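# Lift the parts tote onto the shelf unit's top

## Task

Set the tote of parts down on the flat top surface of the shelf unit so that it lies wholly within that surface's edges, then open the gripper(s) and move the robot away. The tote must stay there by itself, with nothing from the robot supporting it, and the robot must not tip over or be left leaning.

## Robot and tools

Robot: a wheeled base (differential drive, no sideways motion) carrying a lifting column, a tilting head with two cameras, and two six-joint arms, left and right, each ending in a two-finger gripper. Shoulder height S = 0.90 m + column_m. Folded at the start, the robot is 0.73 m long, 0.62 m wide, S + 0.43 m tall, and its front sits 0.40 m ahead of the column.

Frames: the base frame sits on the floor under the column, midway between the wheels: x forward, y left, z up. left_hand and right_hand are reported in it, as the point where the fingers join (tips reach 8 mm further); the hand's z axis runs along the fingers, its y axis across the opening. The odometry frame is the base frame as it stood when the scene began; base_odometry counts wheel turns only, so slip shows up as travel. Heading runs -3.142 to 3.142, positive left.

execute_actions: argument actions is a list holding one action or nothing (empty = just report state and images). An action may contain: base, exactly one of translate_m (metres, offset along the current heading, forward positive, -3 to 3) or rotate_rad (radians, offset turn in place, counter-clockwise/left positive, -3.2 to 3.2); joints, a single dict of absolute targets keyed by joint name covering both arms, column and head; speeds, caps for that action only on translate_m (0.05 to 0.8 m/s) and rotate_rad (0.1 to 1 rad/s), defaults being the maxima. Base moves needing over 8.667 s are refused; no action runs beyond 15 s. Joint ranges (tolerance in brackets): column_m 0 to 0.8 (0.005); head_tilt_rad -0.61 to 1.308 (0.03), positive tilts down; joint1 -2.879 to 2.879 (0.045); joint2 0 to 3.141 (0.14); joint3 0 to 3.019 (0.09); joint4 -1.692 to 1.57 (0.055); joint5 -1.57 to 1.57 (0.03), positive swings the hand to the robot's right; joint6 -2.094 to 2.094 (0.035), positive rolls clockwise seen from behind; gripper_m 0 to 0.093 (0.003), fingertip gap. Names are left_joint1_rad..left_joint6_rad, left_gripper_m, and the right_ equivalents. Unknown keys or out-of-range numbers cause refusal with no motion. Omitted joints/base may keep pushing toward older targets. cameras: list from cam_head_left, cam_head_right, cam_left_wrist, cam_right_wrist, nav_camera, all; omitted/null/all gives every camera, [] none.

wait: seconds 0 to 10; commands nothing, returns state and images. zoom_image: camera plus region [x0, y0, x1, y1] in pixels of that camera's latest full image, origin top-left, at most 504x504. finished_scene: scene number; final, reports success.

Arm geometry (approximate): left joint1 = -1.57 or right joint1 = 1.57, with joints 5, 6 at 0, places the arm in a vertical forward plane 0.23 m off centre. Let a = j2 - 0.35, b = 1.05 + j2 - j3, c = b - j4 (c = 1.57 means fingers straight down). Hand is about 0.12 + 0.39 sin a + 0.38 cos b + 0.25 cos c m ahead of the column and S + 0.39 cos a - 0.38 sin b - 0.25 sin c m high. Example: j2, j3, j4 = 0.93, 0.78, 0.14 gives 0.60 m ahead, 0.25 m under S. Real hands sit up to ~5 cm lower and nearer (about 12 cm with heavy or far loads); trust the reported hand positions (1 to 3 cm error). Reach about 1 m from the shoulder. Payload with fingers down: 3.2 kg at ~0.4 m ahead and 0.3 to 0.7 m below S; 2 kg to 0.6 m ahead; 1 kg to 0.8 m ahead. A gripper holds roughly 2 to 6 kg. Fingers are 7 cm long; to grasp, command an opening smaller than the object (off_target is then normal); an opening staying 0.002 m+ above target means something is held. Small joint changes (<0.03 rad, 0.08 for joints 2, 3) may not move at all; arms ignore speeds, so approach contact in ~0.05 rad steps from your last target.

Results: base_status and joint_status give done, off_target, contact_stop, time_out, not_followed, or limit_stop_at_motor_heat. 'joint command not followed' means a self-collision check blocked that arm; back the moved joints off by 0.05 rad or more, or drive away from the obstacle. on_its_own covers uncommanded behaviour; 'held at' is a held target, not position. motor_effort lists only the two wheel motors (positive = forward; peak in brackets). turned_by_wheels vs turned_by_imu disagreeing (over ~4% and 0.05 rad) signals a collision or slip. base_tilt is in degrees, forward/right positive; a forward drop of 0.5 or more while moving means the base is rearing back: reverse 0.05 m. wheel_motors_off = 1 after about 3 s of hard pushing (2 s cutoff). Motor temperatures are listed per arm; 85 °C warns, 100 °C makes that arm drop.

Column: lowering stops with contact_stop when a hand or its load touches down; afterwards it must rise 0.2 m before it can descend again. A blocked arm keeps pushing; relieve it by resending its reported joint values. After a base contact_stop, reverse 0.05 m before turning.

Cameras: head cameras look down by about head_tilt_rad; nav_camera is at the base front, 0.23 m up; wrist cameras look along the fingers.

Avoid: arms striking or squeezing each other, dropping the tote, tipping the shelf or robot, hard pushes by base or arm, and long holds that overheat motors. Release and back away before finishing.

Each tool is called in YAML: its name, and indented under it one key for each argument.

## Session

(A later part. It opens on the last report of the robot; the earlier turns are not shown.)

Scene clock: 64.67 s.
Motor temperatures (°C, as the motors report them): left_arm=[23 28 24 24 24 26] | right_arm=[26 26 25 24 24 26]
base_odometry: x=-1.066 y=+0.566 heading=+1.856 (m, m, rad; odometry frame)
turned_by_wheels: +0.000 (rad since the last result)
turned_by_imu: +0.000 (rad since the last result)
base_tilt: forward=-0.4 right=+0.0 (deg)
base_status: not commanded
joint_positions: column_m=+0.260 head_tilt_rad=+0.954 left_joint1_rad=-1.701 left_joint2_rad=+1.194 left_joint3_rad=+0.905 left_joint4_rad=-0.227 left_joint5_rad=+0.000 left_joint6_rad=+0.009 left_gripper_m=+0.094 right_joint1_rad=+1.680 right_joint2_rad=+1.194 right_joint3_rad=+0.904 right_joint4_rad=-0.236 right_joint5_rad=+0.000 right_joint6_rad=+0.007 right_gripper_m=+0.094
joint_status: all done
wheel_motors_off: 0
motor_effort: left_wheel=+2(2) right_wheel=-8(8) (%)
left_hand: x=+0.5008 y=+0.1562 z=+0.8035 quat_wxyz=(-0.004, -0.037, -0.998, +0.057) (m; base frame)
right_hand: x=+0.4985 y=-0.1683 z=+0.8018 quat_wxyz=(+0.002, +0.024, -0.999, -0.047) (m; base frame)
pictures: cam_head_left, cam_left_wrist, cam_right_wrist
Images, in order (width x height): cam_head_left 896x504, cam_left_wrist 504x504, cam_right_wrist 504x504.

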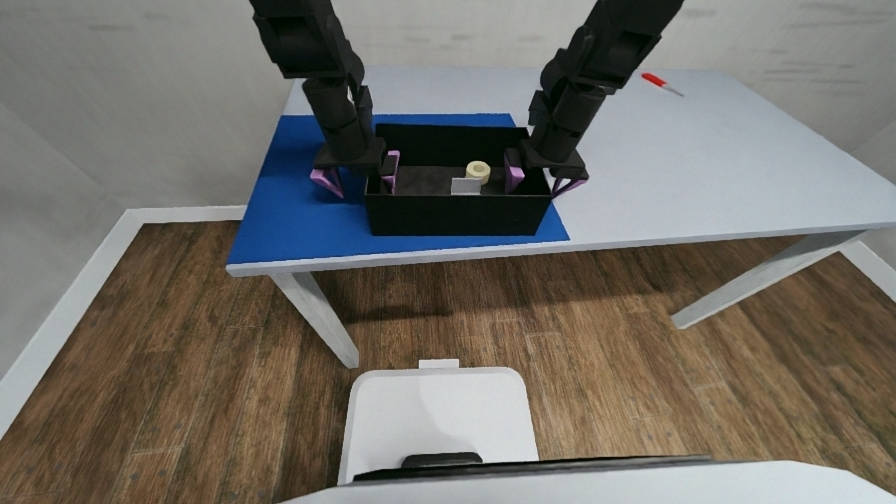

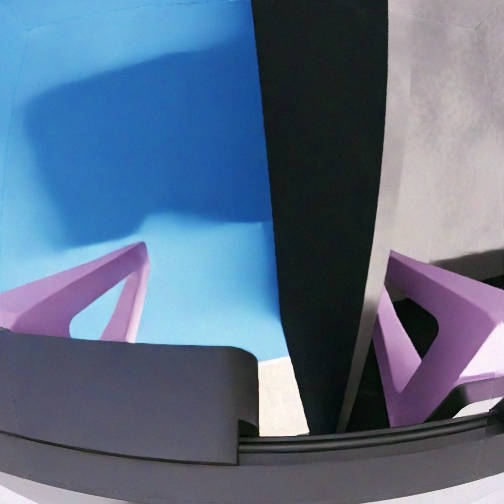

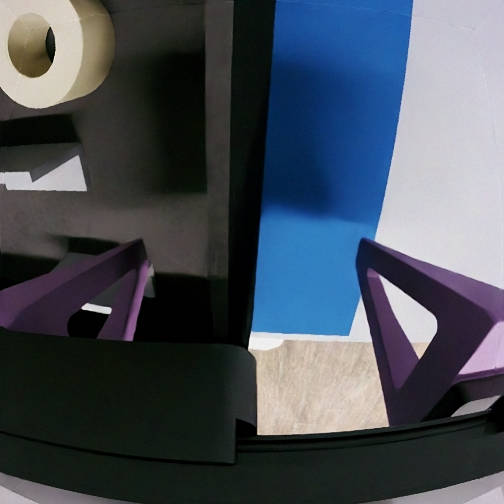

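execute_actions:
  actions:
    - {"joints":{"left_joint1_rad":-1.76}}
  cameras: []

execute_actions:
  actions:
    - {"joints":{"left_gripper_m":0,"right_gripper_m":0}}
  cameras: ["cam_left_wrist","cam_right_wrist"]

execute_actions:
  actions:
    - {"joints":{"column_m":0.36}}
  cameras: ["cam_head_left","cam_left_wrist","cam_right_wrist"]

Scene clock: 68.03 s.
Motor temperatures (°C, as the motors report them): left_arm=[23 28 24 24 24 26] | right_arm=[26 26 25 24 23 26]
base_odometry: x=-1.066 y=+0.566 heading=+1.856 (m, m, rad; odometry frame)
turned_by_wheels: +0.000 (rad since the last result)
turned_by_imu: +0.000 (rad since the last result)
base_tilt: forward=-0.3 right=+0.0 (deg)
base_status: not commanded
joint_positions: column_m=+0.260 head_tilt_rad=+0.954 left_joint1_rad=-1.765 left_joint2_rad=+1.194 left_joint3_rad=+0.905 left_joint4_rad=-0.227 left_joint5_rad=+0.000 left_joint6_rad=+0.009 left_gripper_m=+0.094 right_joint1_rad=+1.680 right_joint2_rad=+1.194 right_joint3_rad=+0.904 right_joint4_rad=-0.236 right_joint5_rad=+0.000 right_joint6_rad=+0.007 right_gripper_m=+0.094
joint_status: all done
wheel_motors_off: 0
motor_effort: left_wheel=+2(2) right_wheel=-9(7) (%)
left_hand: x=+0.4980 y=+0.1231 z=+0.8082 quat_wxyz=(-0.004, -0.053, -0.995, +0.084) (m; base frame)
right_hand: x=+0.4985 y=-0.1683 z=+0.8018 quat_wxyz=(+0.002, +0.024, -0.999, -0.047) (m; base frame)
pictures: none
No camera images: the call's "cameras" was empty. Leave "cameras" out to get every camera's image.

Scene clock: 69.00 s.
Motor temperatures (°C, as the motors report them): left_arm=[23 28 24 24 24 26] | right_arm=[26 26 25 24 24 26]
base_odometry: x=-1.066 y=+0.566 heading=+1.857 (m, m, rad; odometry frame)
turned_by_wheels: +0.000 (rad since the last result)
turned_by_imu: +0.000 (rad since the last result)
base_tilt: forward=-0.3 right=-0.1 (deg)
base_status: not commanded
joint_positions: column_m=+0.260 head_tilt_rad=+0.954 left_joint1_rad=-1.761 left_joint2_rad=+1.194 left_joint3_rad=+0.905 left_joint4_rad=-0.227 left_joint5_rad=-0.052 left_joint6_rad=-0.092 left_gripper_m=+0.007 right_joint1_rad=+1.686 right_joint2_rad=+1.195 right_joint3_rad=+0.902 right_joint4_rad=-0.235 right_joint5_rad=+0.034 right_joint6_rad=+0.057 right_gripper_m=+0.006
joint_status: left_gripper_m off_target (ended at +0.007, target +0.000); right_gripper_m off_target (ended at +0.006, target +0.000)
wheel_motors_off: 0
motor_effort: left_wheel=+5(5) right_wheel=-9(14) (%)
left_hand: x=+0.4993 y=+0.1341 z=+0.8066 quat_wxyz=(-0.003, -0.001, -0.998, +0.057) (m; base frame)
right_hand: x=+0.4978 y=-0.1708 z=+0.8014 quat_wxyz=(+0.002, +0.000, -0.999, -0.033) (m; base frame)
pictures: cam_left_wrist, cam_right_wrist
Images, in order (width x height): cam_left_wrist 504x504, cam_right_wrist 504x504.

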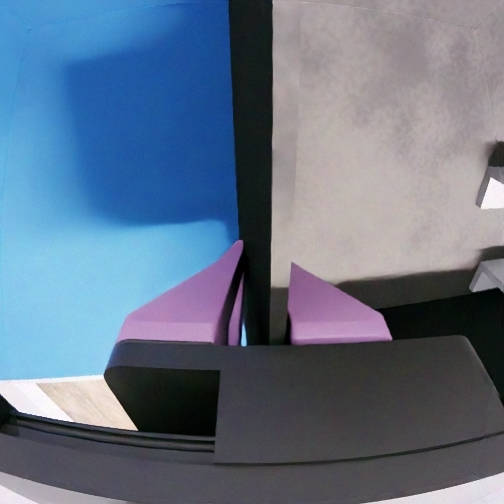

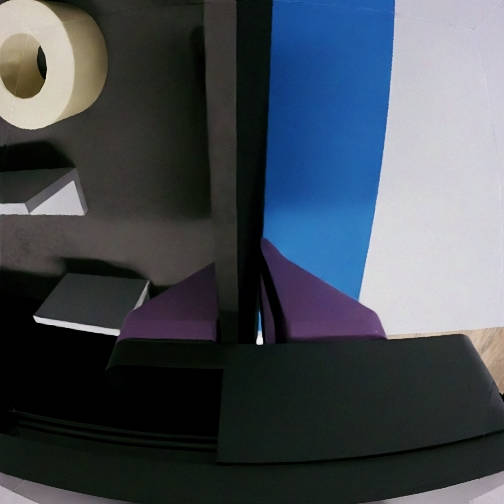

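Scene clock: 70.90 s.
Motor temperatures (°C, as the motors report them): left_arm=[23 28 24 24 25 26] | right_arm=[26 27 25 24 24 26]
base_odometry: x=-1.066 y=+0.566 heading=+1.856 (m, m, rad; odometry frame)
turned_by_wheels: +0.000 (rad since the last result)
turned_by_imu: +0.000 (rad since the last result)
base_tilt: forward=-0.4 right=+0.0 (deg)
base_status: not commanded
joint_positions: column_m=+0.360 head_tilt_rad=+0.954 left_joint1_rad=-1.762 left_joint2_rad=+1.194 left_joint3_rad=+0.906 left_joint4_rad=-0.227 left_joint5_rad=-0.051 left_joint6_rad=-0.097 left_gripper_m=+0.007 right_joint1_rad=+1.686 right_joint2_rad=+1.196 right_joint3_rad=+0.899 right_joint4_rad=-0.235 right_joint5_rad=+0.038 right_joint6_rad=+0.065 right_gripper_m=+0.005
joint_status: all done
wheel_motors_off: 0
motor_effort: left_wheel=+2(4) right_wheel=-8(10) (%)
left_hand: x=+0.5001 y=+0.1334 z=+0.9067 quat_wxyz=(-0.003, +0.001, -0.998, +0.057) (m; base frame)
right_hand: x=+0.4957 y=-0.1715 z=+0.9006 quat_wxyz=(+0.004, -0.003, -1.000, -0.031) (m; base frame)
pictures: cam_head_left, cam_left_wrist, cam_right_wrist
Images, in order (width x height): cam_head_left 896x504, cam_left_wrist 504x504, cam_right_wrist 504x504.

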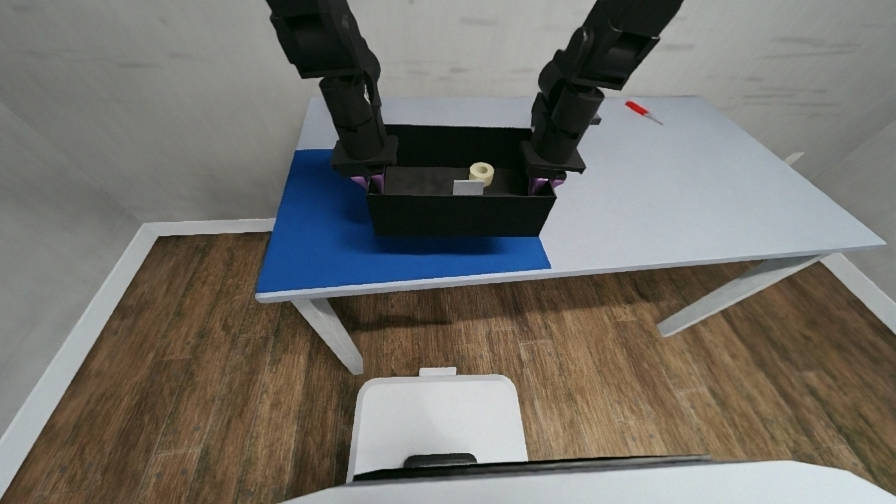

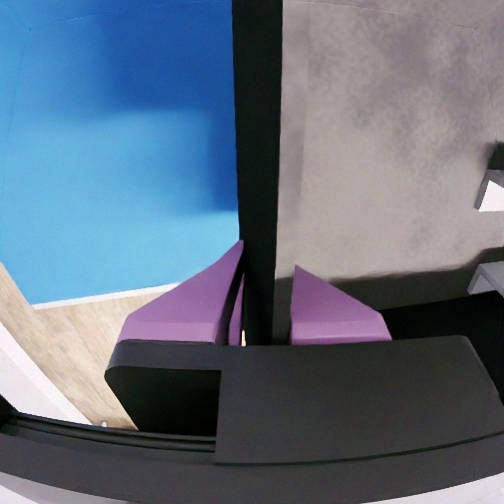

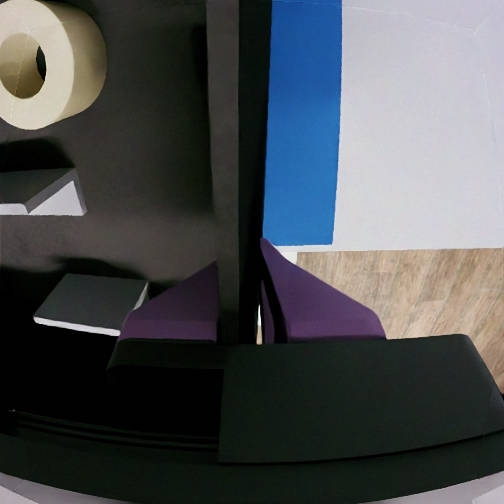

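execute_actions:
  actions:
    - {"base":{"translate_m":-0.6},"speeds":{"translate_m":0.4},"joints":{"column_m":0.42,"left_joint1_rad":-1.75,"left_joint2_rad":1.275,"left_joint3_rad":1.12,"left_joint4_rad":-0.37,"right_joint1_rad":1.685,"right_joint2_rad":1.275,"right_joint3_rad":1.12,"right_joint4_rad":-0.37}}
  cameras: []

execute_actions:
  actions:
    - {"base":{"rotate_rad":-2.8},"speeds":{"rotate_rad":0.7},"joints":{"head_tilt_rad":0.7,"left_joint1_rad":-1.74,"left_joint2_rad":1.35,"left_joint3_rad":1.34,"left_joint4_rad":-0.51,"right_joint1_rad":1.68,"right_joint2_rad":1.35,"right_joint3_rad":1.34,"right_joint4_rad":-0.51}}
  cameras: ["cam_head_left","cam_head_right","nav_camera"]

Scene clock: 81.00 s.
Motor temperatures (°C, as the motors report them): left_arm=[23 29 24 24 28 26] | right_arm=[26 27 25 24 26 26]
base_odometry: x=-0.897 y=-0.010 heading=+1.856 (m, m, rad; odometry frame)
turned_by_wheels: +0.000 (rad since the last result)
turned_by_imu: -0.001 (rad since the last result)
base_tilt: forward=-0.3 right=-0.1 (deg)
base_status: done
joint_positions: column_m=+0.420 head_tilt_rad=+0.954 left_joint1_rad=-1.744 left_joint2_rad=+1.290 left_joint3_rad=+1.119 left_joint4_rad=-0.360 left_joint5_rad=-0.064 left_joint6_rad=-0.091 left_gripper_m=+0.004 right_joint1_rad=+1.687 right_joint2_rad=+1.289 right_joint3_rad=+1.107 right_joint4_rad=-0.364 right_joint5_rad=+0.054 right_joint6_rad=+0.071 right_gripper_m=+0.005
joint_status: all done
wheel_motors_off: 0
motor_effort: left_wheel=+0(47) right_wheel=+0(41) (%)
left_hand: x=+0.5619 y=+0.1372 z=+0.9497 quat_wxyz=(+0.005, +0.002, -0.999, +0.043) (m; base frame)
right_hand: x=+0.5563 y=-0.1688 z=+0.9451 quat_wxyz=(+0.011, -0.005, -1.000, -0.023) (m; base frame)
pictures: none
No camera images: the call's "cameras" was empty. Leave "cameras" out to get every camera's image.

Scene clock: 86.23 s.
Motor temperatures (°C, as the motors report them): left_arm=[23 29 24 24 30 27] | right_arm=[26 27 25 24 27 26]
base_odometry: x=-0.897 y=-0.010 heading=-0.943 (m, m, rad; odometry frame)
turned_by_wheels: -2.799 (rad since the last result)
turned_by_imu: -2.812 (rad since the last result)
base_tilt: forward=-0.3 right=+0.0 (deg)
base_status: done
joint_positions: column_m=+0.420 head_tilt_rad=+0.717 left_joint1_rad=-1.730 left_joint2_rad=+1.359 left_joint3_rad=+1.333 left_joint4_rad=-0.502 left_joint5_rad=-0.067 left_joint6_rad=-0.088 left_gripper_m=+0.003 right_joint1_rad=+1.685 right_joint2_rad=+1.366 right_joint3_rad=+1.330 right_joint4_rad=-0.506 right_joint5_rad=+0.056 right_joint6_rad=+0.067 right_gripper_m=+0.004
joint_status: all done
wheel_motors_off: 0
motor_effort: left_wheel=+6(54) right_wheel=-6(45) (%)
left_hand: x=+0.6288 y=+0.1405 z=+0.9497 quat_wxyz=(+0.002, +0.004, -0.999, +0.035) (m; base frame)
right_hand: x=+0.6246 y=-0.1661 z=+0.9428 quat_wxyz=(+0.009, -0.004, -1.000, -0.021) (m; base frame)
pictures: cam_head_left, cam_head_right, nav_camera
Images, in order (width x height): cam_head_left 896x504, cam_head_right 896x504, nav_camera 896x504.

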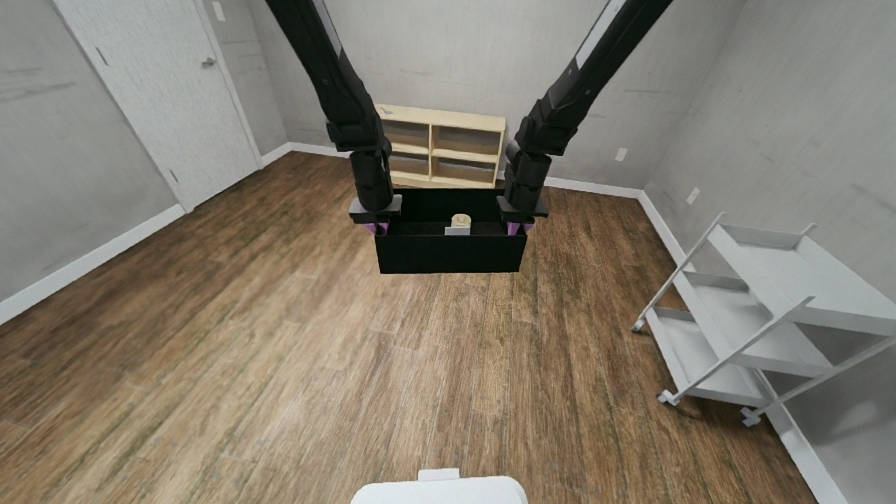

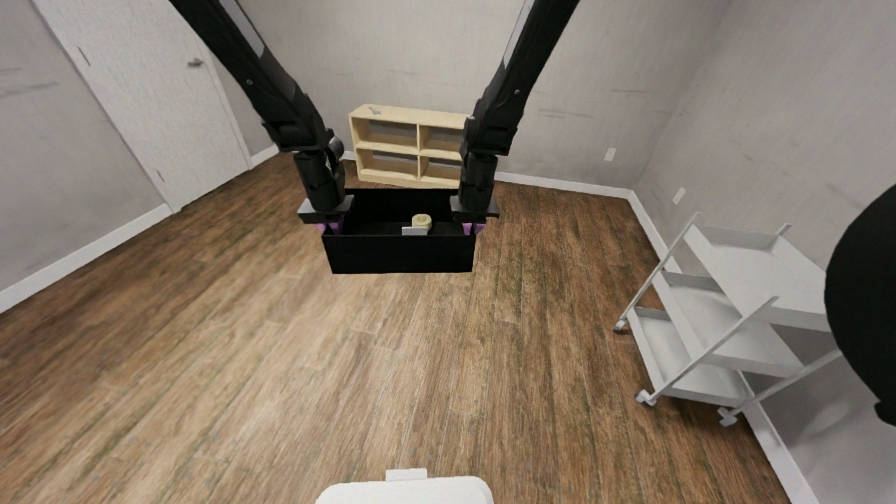

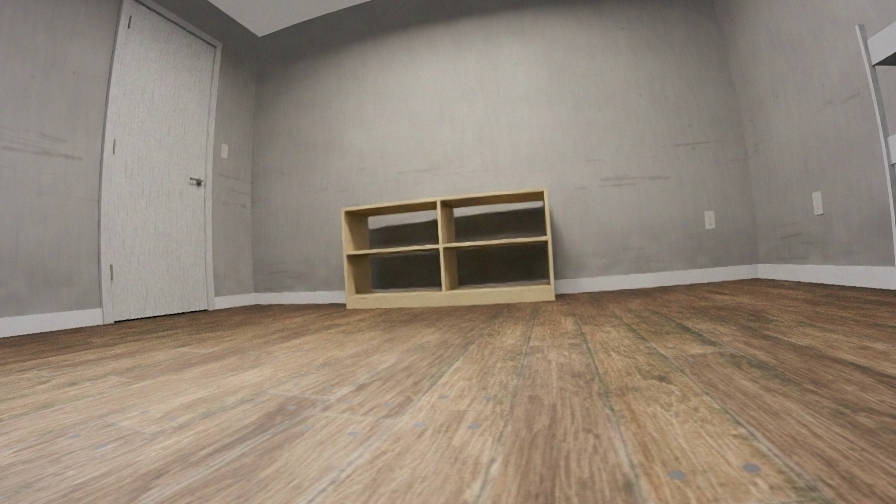

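execute_actions:
  actions:
    - {"base":{"translate_m":1.55},"speeds":{"translate_m":0.55}}
  cameras: []

execute_actions:
  actions:
    - {"base":{"rotate_rad":-0.29},"speeds":{"rotate_rad":0.6},"joints":{"head_tilt_rad":0.85}}
  cameras: ["cam_head_left","cam_head_right","nav_camera"]

Scene clock: 94.83 s.
Motor temperatures (°C, as the motors report them): left_arm=[23 30 24 24 33 27] | right_arm=[26 28 25 24 29 26]
base_odometry: x=+0.014 y=-1.264 heading=-0.943 (m, m, rad; odometry frame)
turned_by_wheels: +0.000 (rad since the last result)
turned_by_imu: -0.003 (rad since the last result)
base_tilt: forward=-0.3 right=+0.0 (deg)
base_status: done
joint_positions: column_m=+0.420 head_tilt_rad=+0.716 left_joint1_rad=-1.730 left_joint2_rad=+1.359 left_joint3_rad=+1.333 left_joint4_rad=-0.504 left_joint5_rad=-0.067 left_joint6_rad=-0.088 left_gripper_m=+0.003 right_joint1_rad=+1.685 right_joint2_rad=+1.366 right_joint3_rad=+1.327 right_joint4_rad=-0.506 right_joint5_rad=+0.056 right_joint6_rad=+0.068 right_gripper_m=+0.004
joint_status: not commanded
wheel_motors_off: 0
motor_effort: left_wheel=+0(56) right_wheel=+0(46) (%)
left_hand: x=+0.6282 y=+0.1407 z=+0.9497 quat_wxyz=(+0.003, +0.004, -0.999, +0.035) (m; base frame)
right_hand: x=+0.6228 y=-0.1661 z=+0.9423 quat_wxyz=(+0.011, -0.005, -1.000, -0.021) (m; base frame)
pictures: none
No camera images: the call's "cameras" was empty. Leave "cameras" out to get every camera's image.

Scene clock: 96.60 s.
Motor temperatures (°C, as the motors report them): left_arm=[23 30 24 24 34 27] | right_arm=[26 28 25 24 29 26]
base_odometry: x=+0.014 y=-1.264 heading=-1.231 (m, m, rad; odometry frame)
turned_by_wheels: -0.289 (rad since the last result)
turned_by_imu: -0.288 (rad since the last result)
base_tilt: forward=-0.4 right=+0.0 (deg)
base_status: done
joint_positions: column_m=+0.420 head_tilt_rad=+0.851 left_joint1_rad=-1.731 left_joint2_rad=+1.359 left_joint3_rad=+1.333 left_joint4_rad=-0.504 left_joint5_rad=-0.069 left_joint6_rad=-0.088 left_gripper_m=+0.003 right_joint1_rad=+1.684 right_joint2_rad=+1.366 right_joint3_rad=+1.327 right_joint4_rad=-0.506 right_joint5_rad=+0.056 right_joint6_rad=+0.068 right_gripper_m=+0.004
joint_status: all done
wheel_motors_off: 0
motor_effort: left_wheel=+5(50) right_wheel=-2(47) (%)
left_hand: x=+0.6282 y=+0.1400 z=+0.9498 quat_wxyz=(+0.003, +0.003, -0.999, +0.035) (m; base frame)
right_hand: x=+0.6229 y=-0.1668 z=+0.9422 quat_wxyz=(+0.011, -0.005, -1.000, -0.021) (m; base frame)
pictures: cam_head_left, cam_head_right, nav_camera
Images, in order (width x height): cam_head_left 896x504, cam_head_right 896x504, nav_camera 896x504.

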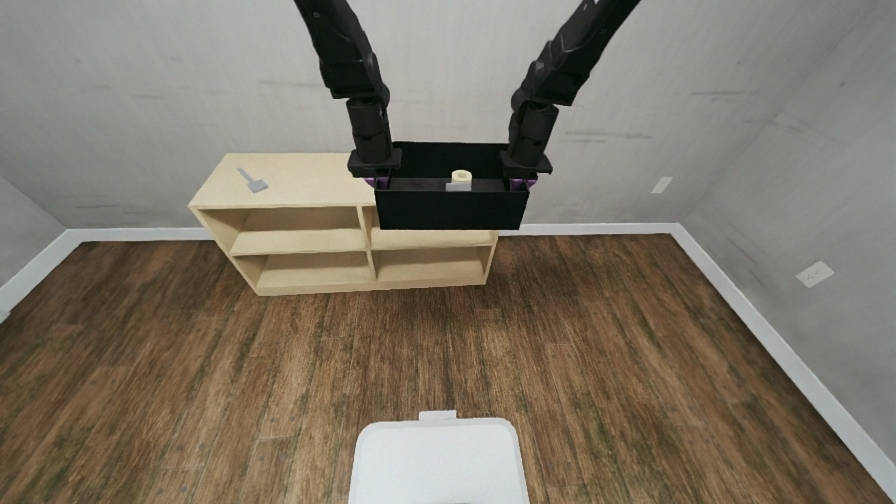

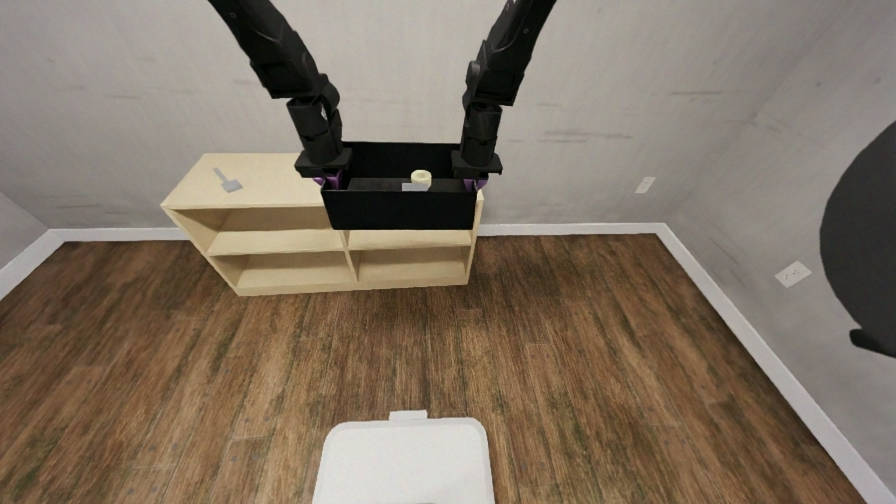

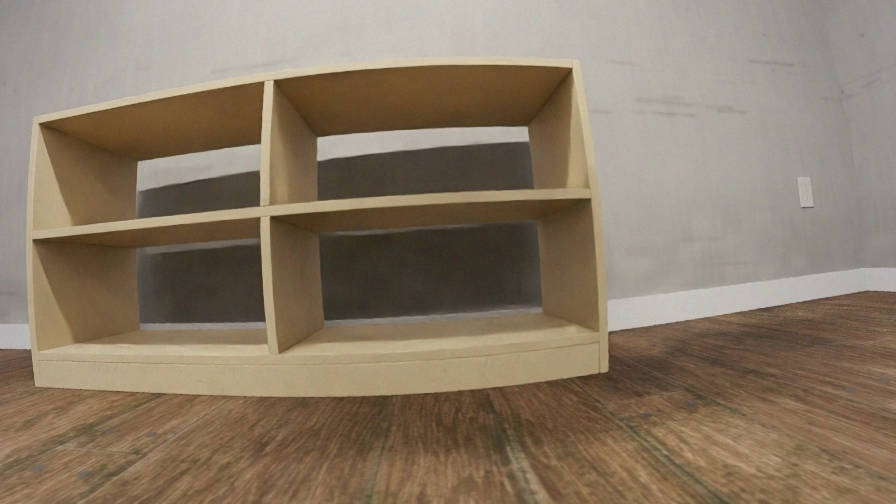

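execute_actions:
  actions:
    - {"base":{"translate_m":0.43},"speeds":{"translate_m":0.3},"joints":{"column_m":0.22,"head_tilt_rad":1.1,"left_joint2_rad":1.35,"right_joint2_rad":1.35}}
  cameras: ["cam_head_left","cam_left_wrist","cam_right_wrist","nav_camera"]

Scene clock: 103.50 s.
Motor temperatures (°C, as the motors report them): left_arm=[23 30 24 24 35 27] | right_arm=[26 28 26 24 30 26]
base_odometry: x=+0.157 y=-1.670 heading=-1.232 (m, m, rad; odometry frame)
turned_by_wheels: +0.000 (rad since the last result)
turned_by_imu: -0.002 (rad since the last result)
base_tilt: forward=-0.3 right=-0.1 (deg)
base_status: done
joint_positions: column_m=+0.220 head_tilt_rad=+1.099 left_joint1_rad=-1.731 left_joint2_rad=+1.359 left_joint3_rad=+1.333 left_joint4_rad=-0.505 left_joint5_rad=-0.069 left_joint6_rad=-0.088 left_gripper_m=+0.003 right_joint1_rad=+1.684 right_joint2_rad=+1.366 right_joint3_rad=+1.325 right_joint4_rad=-0.506 right_joint5_rad=+0.056 right_joint6_rad=+0.068 right_gripper_m=+0.004
joint_status: all done
wheel_motors_off: 0
motor_effort: left_wheel=+0(51) right_wheel=+1(49) (%)
left_hand: x=+0.6276 y=+0.1400 z=+0.7498 quat_wxyz=(+0.004, +0.003, -0.999, +0.035) (m; base frame)
right_hand: x=+0.6221 y=-0.1668 z=+0.7422 quat_wxyz=(+0.011, -0.005, -1.000, -0.021) (m; base frame)
pictures: cam_head_left, cam_left_wrist, cam_right_wrist, nav_camera
Images, in order (width x height): cam_head_left 896x504, cam_left_wrist 504x504, cam_right_wrist 504x504, nav_camera 896x504.

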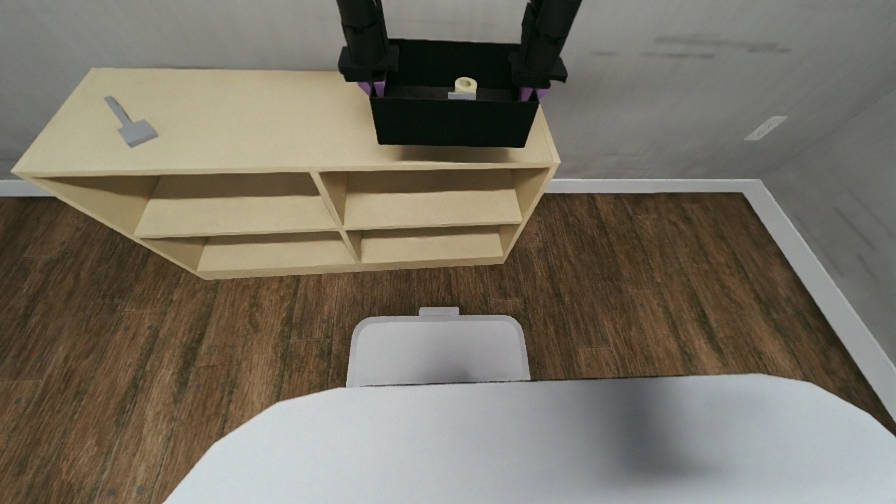

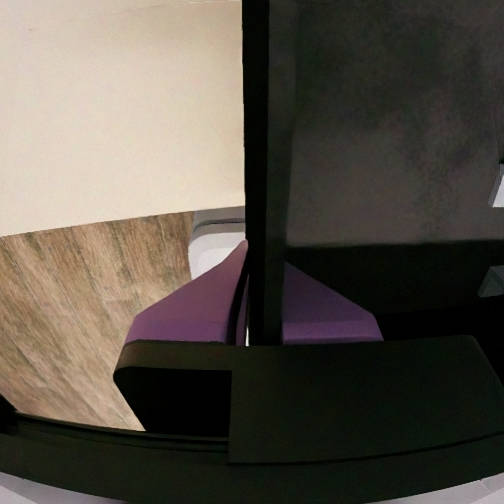

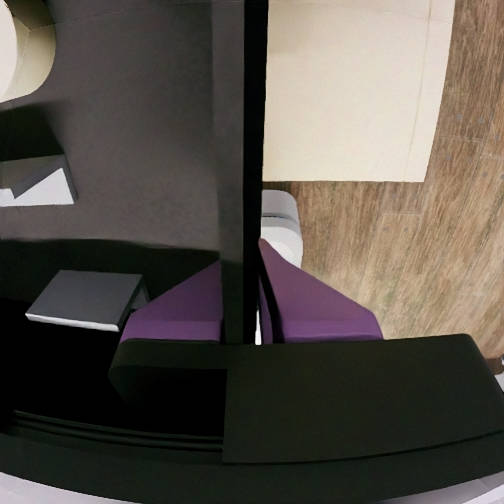

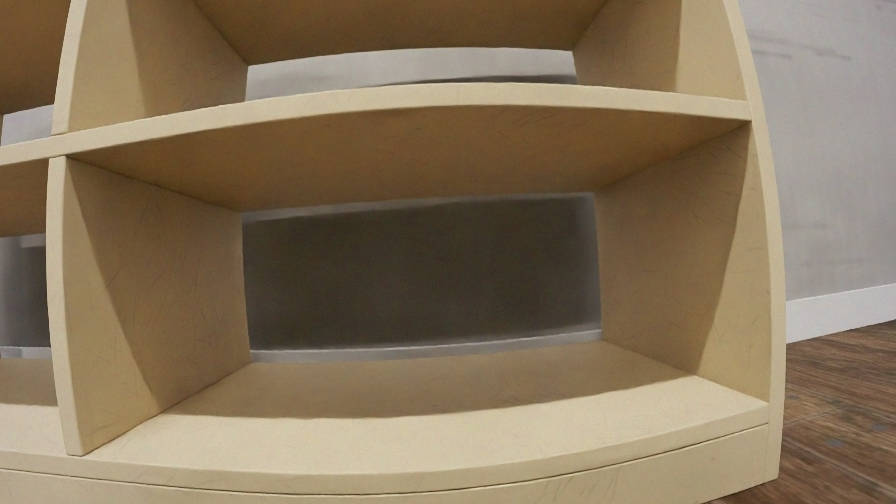

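execute_actions:
  actions:
    - {"base":{"translate_m":0.11},"speeds":{"translate_m":0.2}}
  cameras: []

execute_actions:
  actions:
    - {"joints":{"column_m":0.17}}
  cameras: ["cam_head_left","cam_left_wrist","cam_right_wrist"]

Scene clock: 107.13 s.
Motor temperatures (°C, as the motors report them): left_arm=[23 30 24 24 36 27] | right_arm=[26 28 26 24 31 26]
base_odometry: x=+0.193 y=-1.774 heading=-1.232 (m, m, rad; odometry frame)
turned_by_wheels: +0.000 (rad since the last result)
turned_by_imu: -0.001 (rad since the last result)
base_tilt: forward=-0.3 right=+0.0 (deg)
base_status: done
joint_positions: column_m=+0.220 head_tilt_rad=+1.100 left_joint1_rad=-1.731 left_joint2_rad=+1.359 left_joint3_rad=+1.332 left_joint4_rad=-0.505 left_joint5_rad=-0.069 left_joint6_rad=-0.088 left_gripper_m=+0.003 right_joint1_rad=+1.684 right_joint2_rad=+1.366 right_joint3_rad=+1.325 right_joint4_rad=-0.506 right_joint5_rad=+0.056 right_joint6_rad=+0.069 right_gripper_m=+0.004
joint_status: not commanded
wheel_motors_off: 0
motor_effort: left_wheel=-1(34) right_wheel=+0(29) (%)
left_hand: x=+0.6270 y=+0.1401 z=+0.7497 quat_wxyz=(+0.005, +0.003, -0.999, +0.035) (m; base frame)
right_hand: x=+0.6216 y=-0.1668 z=+0.7420 quat_wxyz=(+0.012, -0.005, -1.000, -0.021) (m; base frame)
pictures: none
No camera images: the call's "cameras" was empty. Leave "cameras" out to get every camera's image.

Scene clock: 108.37 s.
Motor temperatures (°C, as the motors report them): left_arm=[23 30 24 24 36 27] | right_arm=[26 28 26 24 31 26]
base_odometry: x=+0.193 y=-1.774 heading=-1.232 (m, m, rad; odometry frame)
turned_by_wheels: +0.000 (rad since the last result)
turned_by_imu: +0.000 (rad since the last result)
base_tilt: forward=-0.4 right=-0.1 (deg)
base_status: not commanded
joint_positions: column_m=+0.170 head_tilt_rad=+1.100 left_joint1_rad=-1.731 left_joint2_rad=+1.359 left_joint3_rad=+1.332 left_joint4_rad=-0.505 left_joint5_rad=-0.069 left_joint6_rad=-0.088 left_gripper_m=+0.003 right_joint1_rad=+1.684 right_joint2_rad=+1.366 right_joint3_rad=+1.325 right_joint4_rad=-0.506 right_joint5_rad=+0.056 right_joint6_rad=+0.069 right_gripper_m=+0.004
joint_status: all done
wheel_motors_off: 0
motor_effort: left_wheel=+0(0) right_wheel=+0(1) (%)
left_hand: x=+0.6270 y=+0.1401 z=+0.6997 quat_wxyz=(+0.005, +0.003, -0.999, +0.035) (m; base frame)
right_hand: x=+0.6216 y=-0.1668 z=+0.6920 quat_wxyz=(+0.012, -0.005, -1.000, -0.021) (m; base frame)
pictures: cam_head_left, cam_left_wrist, cam_right_wrist
Images, in order (width x height): cam_head_left 896x504, cam_left_wrist 504x504, cam_right_wrist 504x504.

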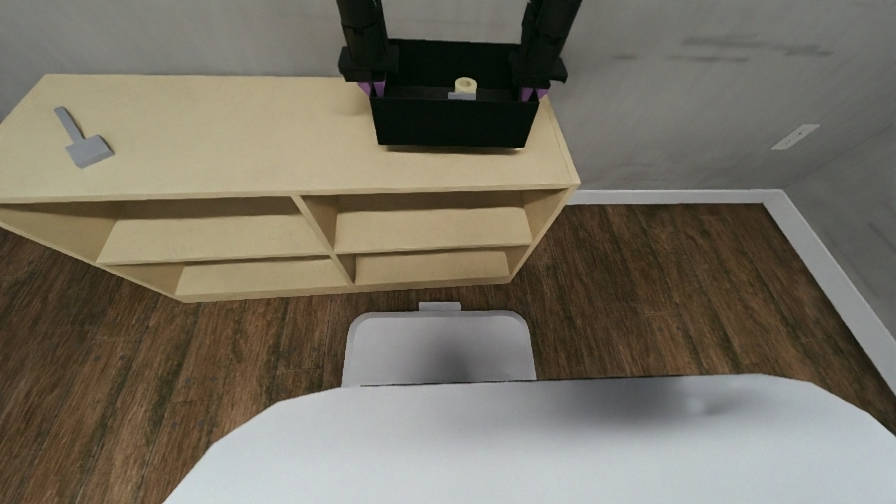

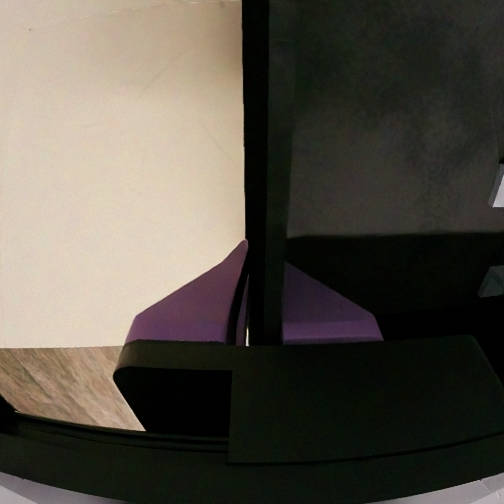

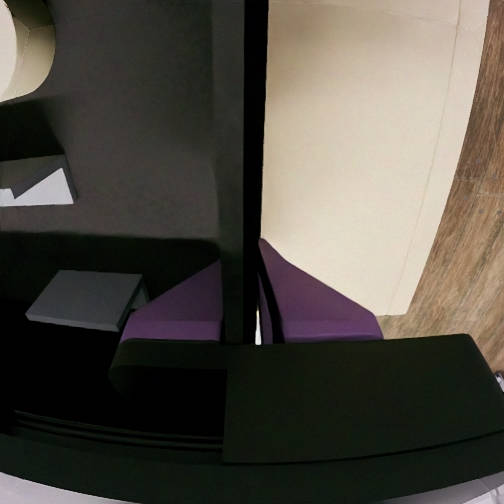

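execute_actions:
  actions:
    - {"joints":{"column_m":0.13}}
  cameras: ["cam_head_left","cam_right_wrist"]

Scene clock: 111.40 s.
Motor temperatures (°C, as the motors report them): left_arm=[23 30 24 24 37 27] | right_arm=[26 29 26 24 31 26]
base_odometry: x=+0.193 y=-1.774 heading=-1.232 (m, m, rad; odometry frame)
turned_by_wheels: +0.000 (rad since the last result)
turned_by_imu: +0.000 (rad since the last result)
base_tilt: forward=-0.4 right=+0.0 (deg)
base_status: not commanded
joint_positions: column_m=+0.130 head_tilt_rad=+1.100 left_joint1_rad=-1.731 left_joint2_rad=+1.359 left_joint3_rad=+1.332 left_joint4_rad=-0.505 left_joint5_rad=-0.069 left_joint6_rad=-0.088 left_gripper_m=+0.003 right_joint1_rad=+1.684 right_joint2_rad=+1.366 right_joint3_rad=+1.325 right_joint4_rad=-0.506 right_joint5_rad=+0.056 right_joint6_rad=+0.069 right_gripper_m=+0.004
joint_status: all done
wheel_motors_off: 0
motor_effort: left_wheel=+0(0) right_wheel=+1(2) (%)
left_hand: x=+0.6270 y=+0.1401 z=+0.6597 quat_wxyz=(+0.005, +0.003, -0.999, +0.035) (m; base frame)
right_hand: x=+0.6216 y=-0.1668 z=+0.6520 quat_wxyz=(+0.012, -0.005, -1.000, -0.021) (m; base frame)
pictures: cam_head_left, cam_right_wrist
Images, in order (width x height): cam_head_left 896x504, cam_right_wrist 504x504.

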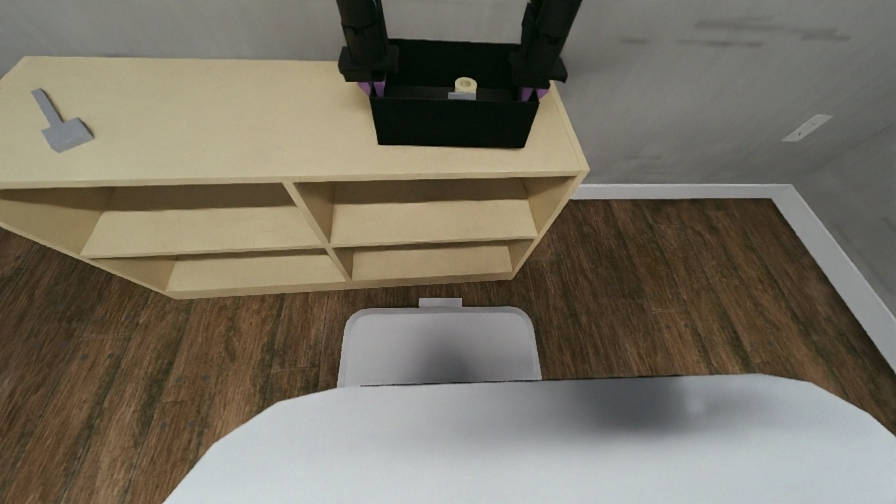

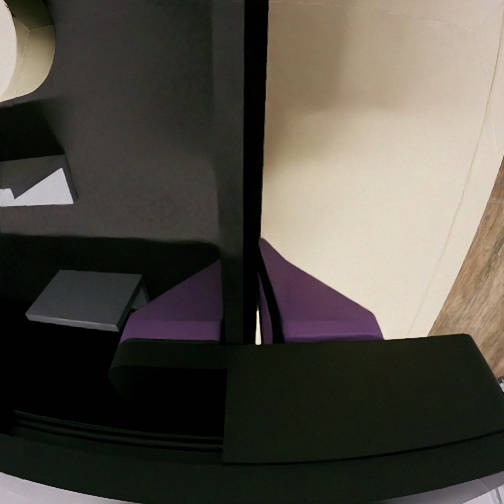

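No touch yet.

execute_actions:
  actions:
    - {"joints":{"column_m":0.09}}
  cameras: ["cam_head_left","cam_right_wrist"]

Scene clock: 113.77 s.
Motor temperatures (°C, as the motors report them): left_arm=[23 30 25 24 38 27] | right_arm=[26 29 26 24 31 26]
base_odometry: x=+0.193 y=-1.774 heading=-1.232 (m, m, rad; odometry frame)
turned_by_wheels: +0.000 (rad since the last result)
turned_by_imu: +0.000 (rad since the last result)
base_tilt: forward=-0.4 right=+0.0 (deg)
base_status: not commanded
joint_positions: column_m=+0.090 head_tilt_rad=+1.100 left_joint1_rad=-1.741 left_joint2_rad=+1.295 left_joint3_rad=+1.332 left_joint4_rad=-0.544 left_joint5_rad=-0.079 left_joint6_rad=-0.086 left_gripper_m=+0.004 right_joint1_rad=+1.687 right_joint2_rad=+1.312 right_joint3_rad=+1.329 right_joint4_rad=-0.541 right_joint5_rad=+0.055 right_joint6_rad=+0.073 right_gripper_m=+0.003
joint_status: all done
wheel_motors_off: 0
motor_effort: left_wheel=+3(4) right_wheel=+3(2) (%)
left_hand: x=+0.6405 y=+0.1398 z=+0.6531 quat_wxyz=(-0.008, +0.001, -0.999, +0.035) (m; base frame)
right_hand: x=+0.6358 y=-0.1671 z=+0.6407 quat_wxyz=(+0.000, -0.008, -1.000, -0.023) (m; base frame)
pictures: cam_head_left, cam_right_wrist
Images, in order (width x height): cam_head_left 896x504, cam_right_wrist 504x504.

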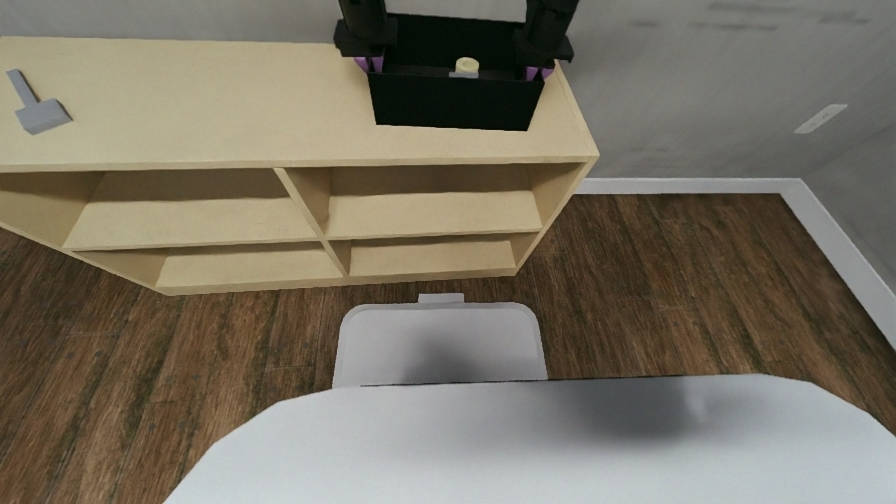

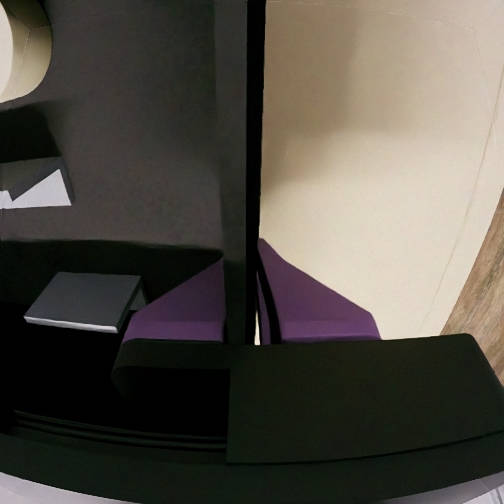

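Down. Release with the press eased.

execute_actions:
  actions:
    - {"joints":{"left_gripper_m":0.04,"right_gripper_m":0.04}}
  cameras: []

execute_actions:
  actions:
    - {"joints":{"column_m":0.3}}
  cameras: ["cam_head_left"]

execute_actions:
  actions:
    - {"base":{"translate_m":-0.6},"joints":{"head_tilt_rad":0.8}}
  cameras: ["cam_head_left","nav_camera"]

Scene clock: 118.27 s.
Motor temperatures (°C, as the motors report them): left_arm=[23 30 25 24 39 27] | right_arm=[26 28 26 24 31 26]
base_odometry: x=+0.193 y=-1.774 heading=-1.232 (m, m, rad; odometry frame)
turned_by_wheels: +0.000 (rad since the last result)
turned_by_imu: +0.000 (rad since the last result)
base_tilt: forward=-0.4 right=-0.1 (deg)
base_status: not commanded
joint_positions: column_m=+0.090 head_tilt_rad=+1.100 left_joint1_rad=-1.725 left_joint2_rad=+1.299 left_joint3_rad=+1.332 left_joint4_rad=-0.529 left_joint5_rad=-0.006 left_joint6_rad=-0.010 left_gripper_m=+0.040 right_joint1_rad=+1.689 right_joint2_rad=+1.311 right_joint3_rad=+1.331 right_joint4_rad=-0.536 right_joint5_rad=-0.007 right_joint6_rad=+0.018 right_gripper_m=+0.040
joint_status: all done
wheel_motors_off: 0
motor_effort: left_wheel=+4(7) right_wheel=-3(5) (%)
left_hand: x=+0.6427 y=+0.1362 z=+0.6512 quat_wxyz=(-0.014, -0.033, -0.997, +0.064) (m; base frame)
right_hand: x=+0.6375 y=-0.1553 z=+0.6422 quat_wxyz=(-0.003, +0.020, -0.998, -0.055) (m; base frame)
pictures: none
No camera images: the call's "cameras" was empty. Leave "cameras" out to get every camera's image.

Scene clock: 121.60 s.
Motor temperatures (°C, as the motors report them): left_arm=[23 30 25 24 37 27] | right_arm=[26 28 26 24 30 26]
base_odometry: x=+0.193 y=-1.774 heading=-1.232 (m, m, rad; odometry frame)
turned_by_wheels: +0.000 (rad since the last result)
turned_by_imu: -0.001 (rad since the last result)
base_tilt: forward=-0.4 right=+0.0 (deg)
base_status: not commanded
joint_positions: column_m=+0.300 head_tilt_rad=+1.100 left_joint1_rad=-1.731 left_joint2_rad=+1.327 left_joint3_rad=+1.332 left_joint4_rad=-0.521 left_joint5_rad=-0.002 left_joint6_rad=-0.010 left_gripper_m=+0.040 right_joint1_rad=+1.689 right_joint2_rad=+1.322 right_joint3_rad=+1.331 right_joint4_rad=-0.527 right_joint5_rad=-0.002 right_joint6_rad=+0.009 right_gripper_m=+0.040
joint_status: all done
wheel_motors_off: 0
motor_effort: left_wheel=+1(4) right_wheel=-2(4) (%)
left_hand: x=+0.6341 y=+0.1306 z=+0.8471 quat_wxyz=(-0.003, -0.035, -0.997, +0.068) (m; base frame)
right_hand: x=+0.6359 y=-0.1557 z=+0.8464 quat_wxyz=(-0.003, +0.025, -0.998, -0.052) (m; base frame)
pictures: cam_head_left
Images, in order (width x height): cam_head_left 896x504.

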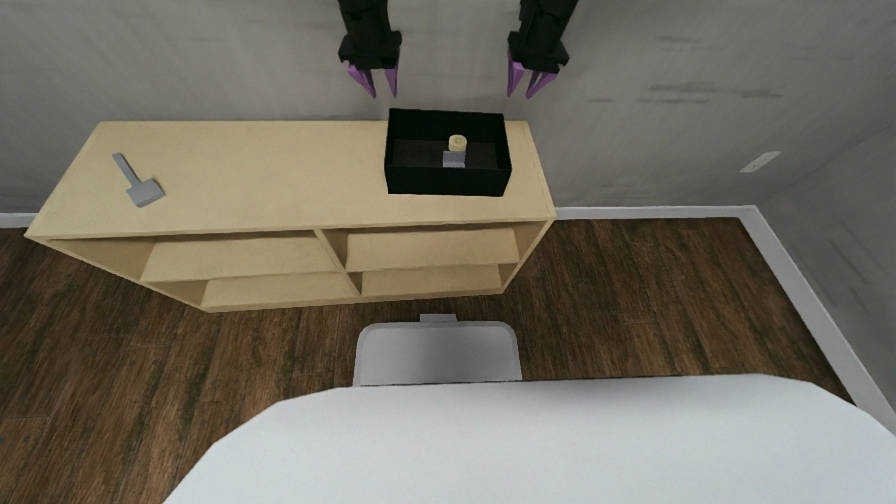

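Scene clock: 124.23 s.
Motor temperatures (°C, as the motors report them): left_arm=[23 30 25 24 36 27] | right_arm=[26 28 26 24 29 26]
base_odometry: x=-0.006 y=-1.208 heading=-1.232 (m, m, rad; odometry frame)
turned_by_wheels: +0.000 (rad since the last result)
turned_by_imu: +0.000 (rad since the last result)
base_tilt: forward=-0.4 right=+0.0 (deg)
base_status: done
joint_positions: column_m=+0.300 head_tilt_rad=+0.815 left_joint1_rad=-1.732 left_joint2_rad=+1.327 left_joint3_rad=+1.331 left_joint4_rad=-0.519 left_joint5_rad=-0.002 left_joint6_rad=-0.010 left_gripper_m=+0.040 right_joint1_rad=+1.689 right_joint2_rad=+1.323 right_joint3_rad=+1.329 right_joint4_rad=-0.524 right_joint5_rad=-0.002 right_joint6_rad=+0.009 right_gripper_m=+0.040
joint_status: all done
wheel_motors_off: 0
motor_effort: left_wheel=-2(40) right_wheel=-4(30) (%)
left_hand: x=+0.6341 y=+0.1296 z=+0.8470 quat_wxyz=(-0.004, -0.035, -0.997, +0.069) (m; base frame)
right_hand: x=+0.6354 y=-0.1557 z=+0.8457 quat_wxyz=(-0.003, +0.025, -0.998, -0.052) (m; base frame)
pictures: cam_head_left, nav_camera
Images, in order (width x height): cam_head_left 896x504, nav_camera 896x504.

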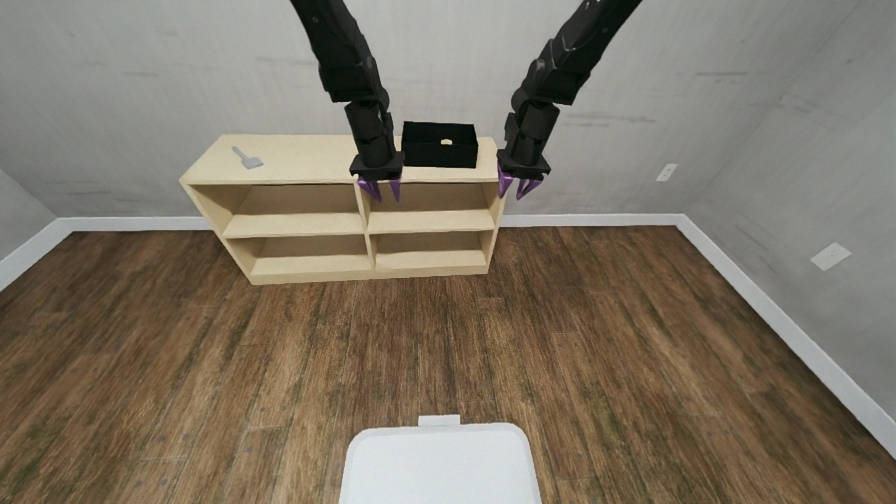

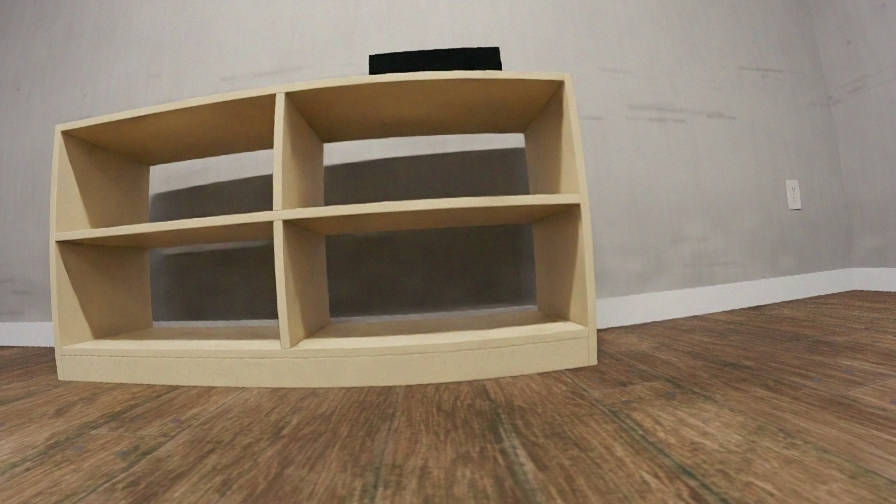

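finished_scene:
  scene: 2

The scene is finished: the task was done.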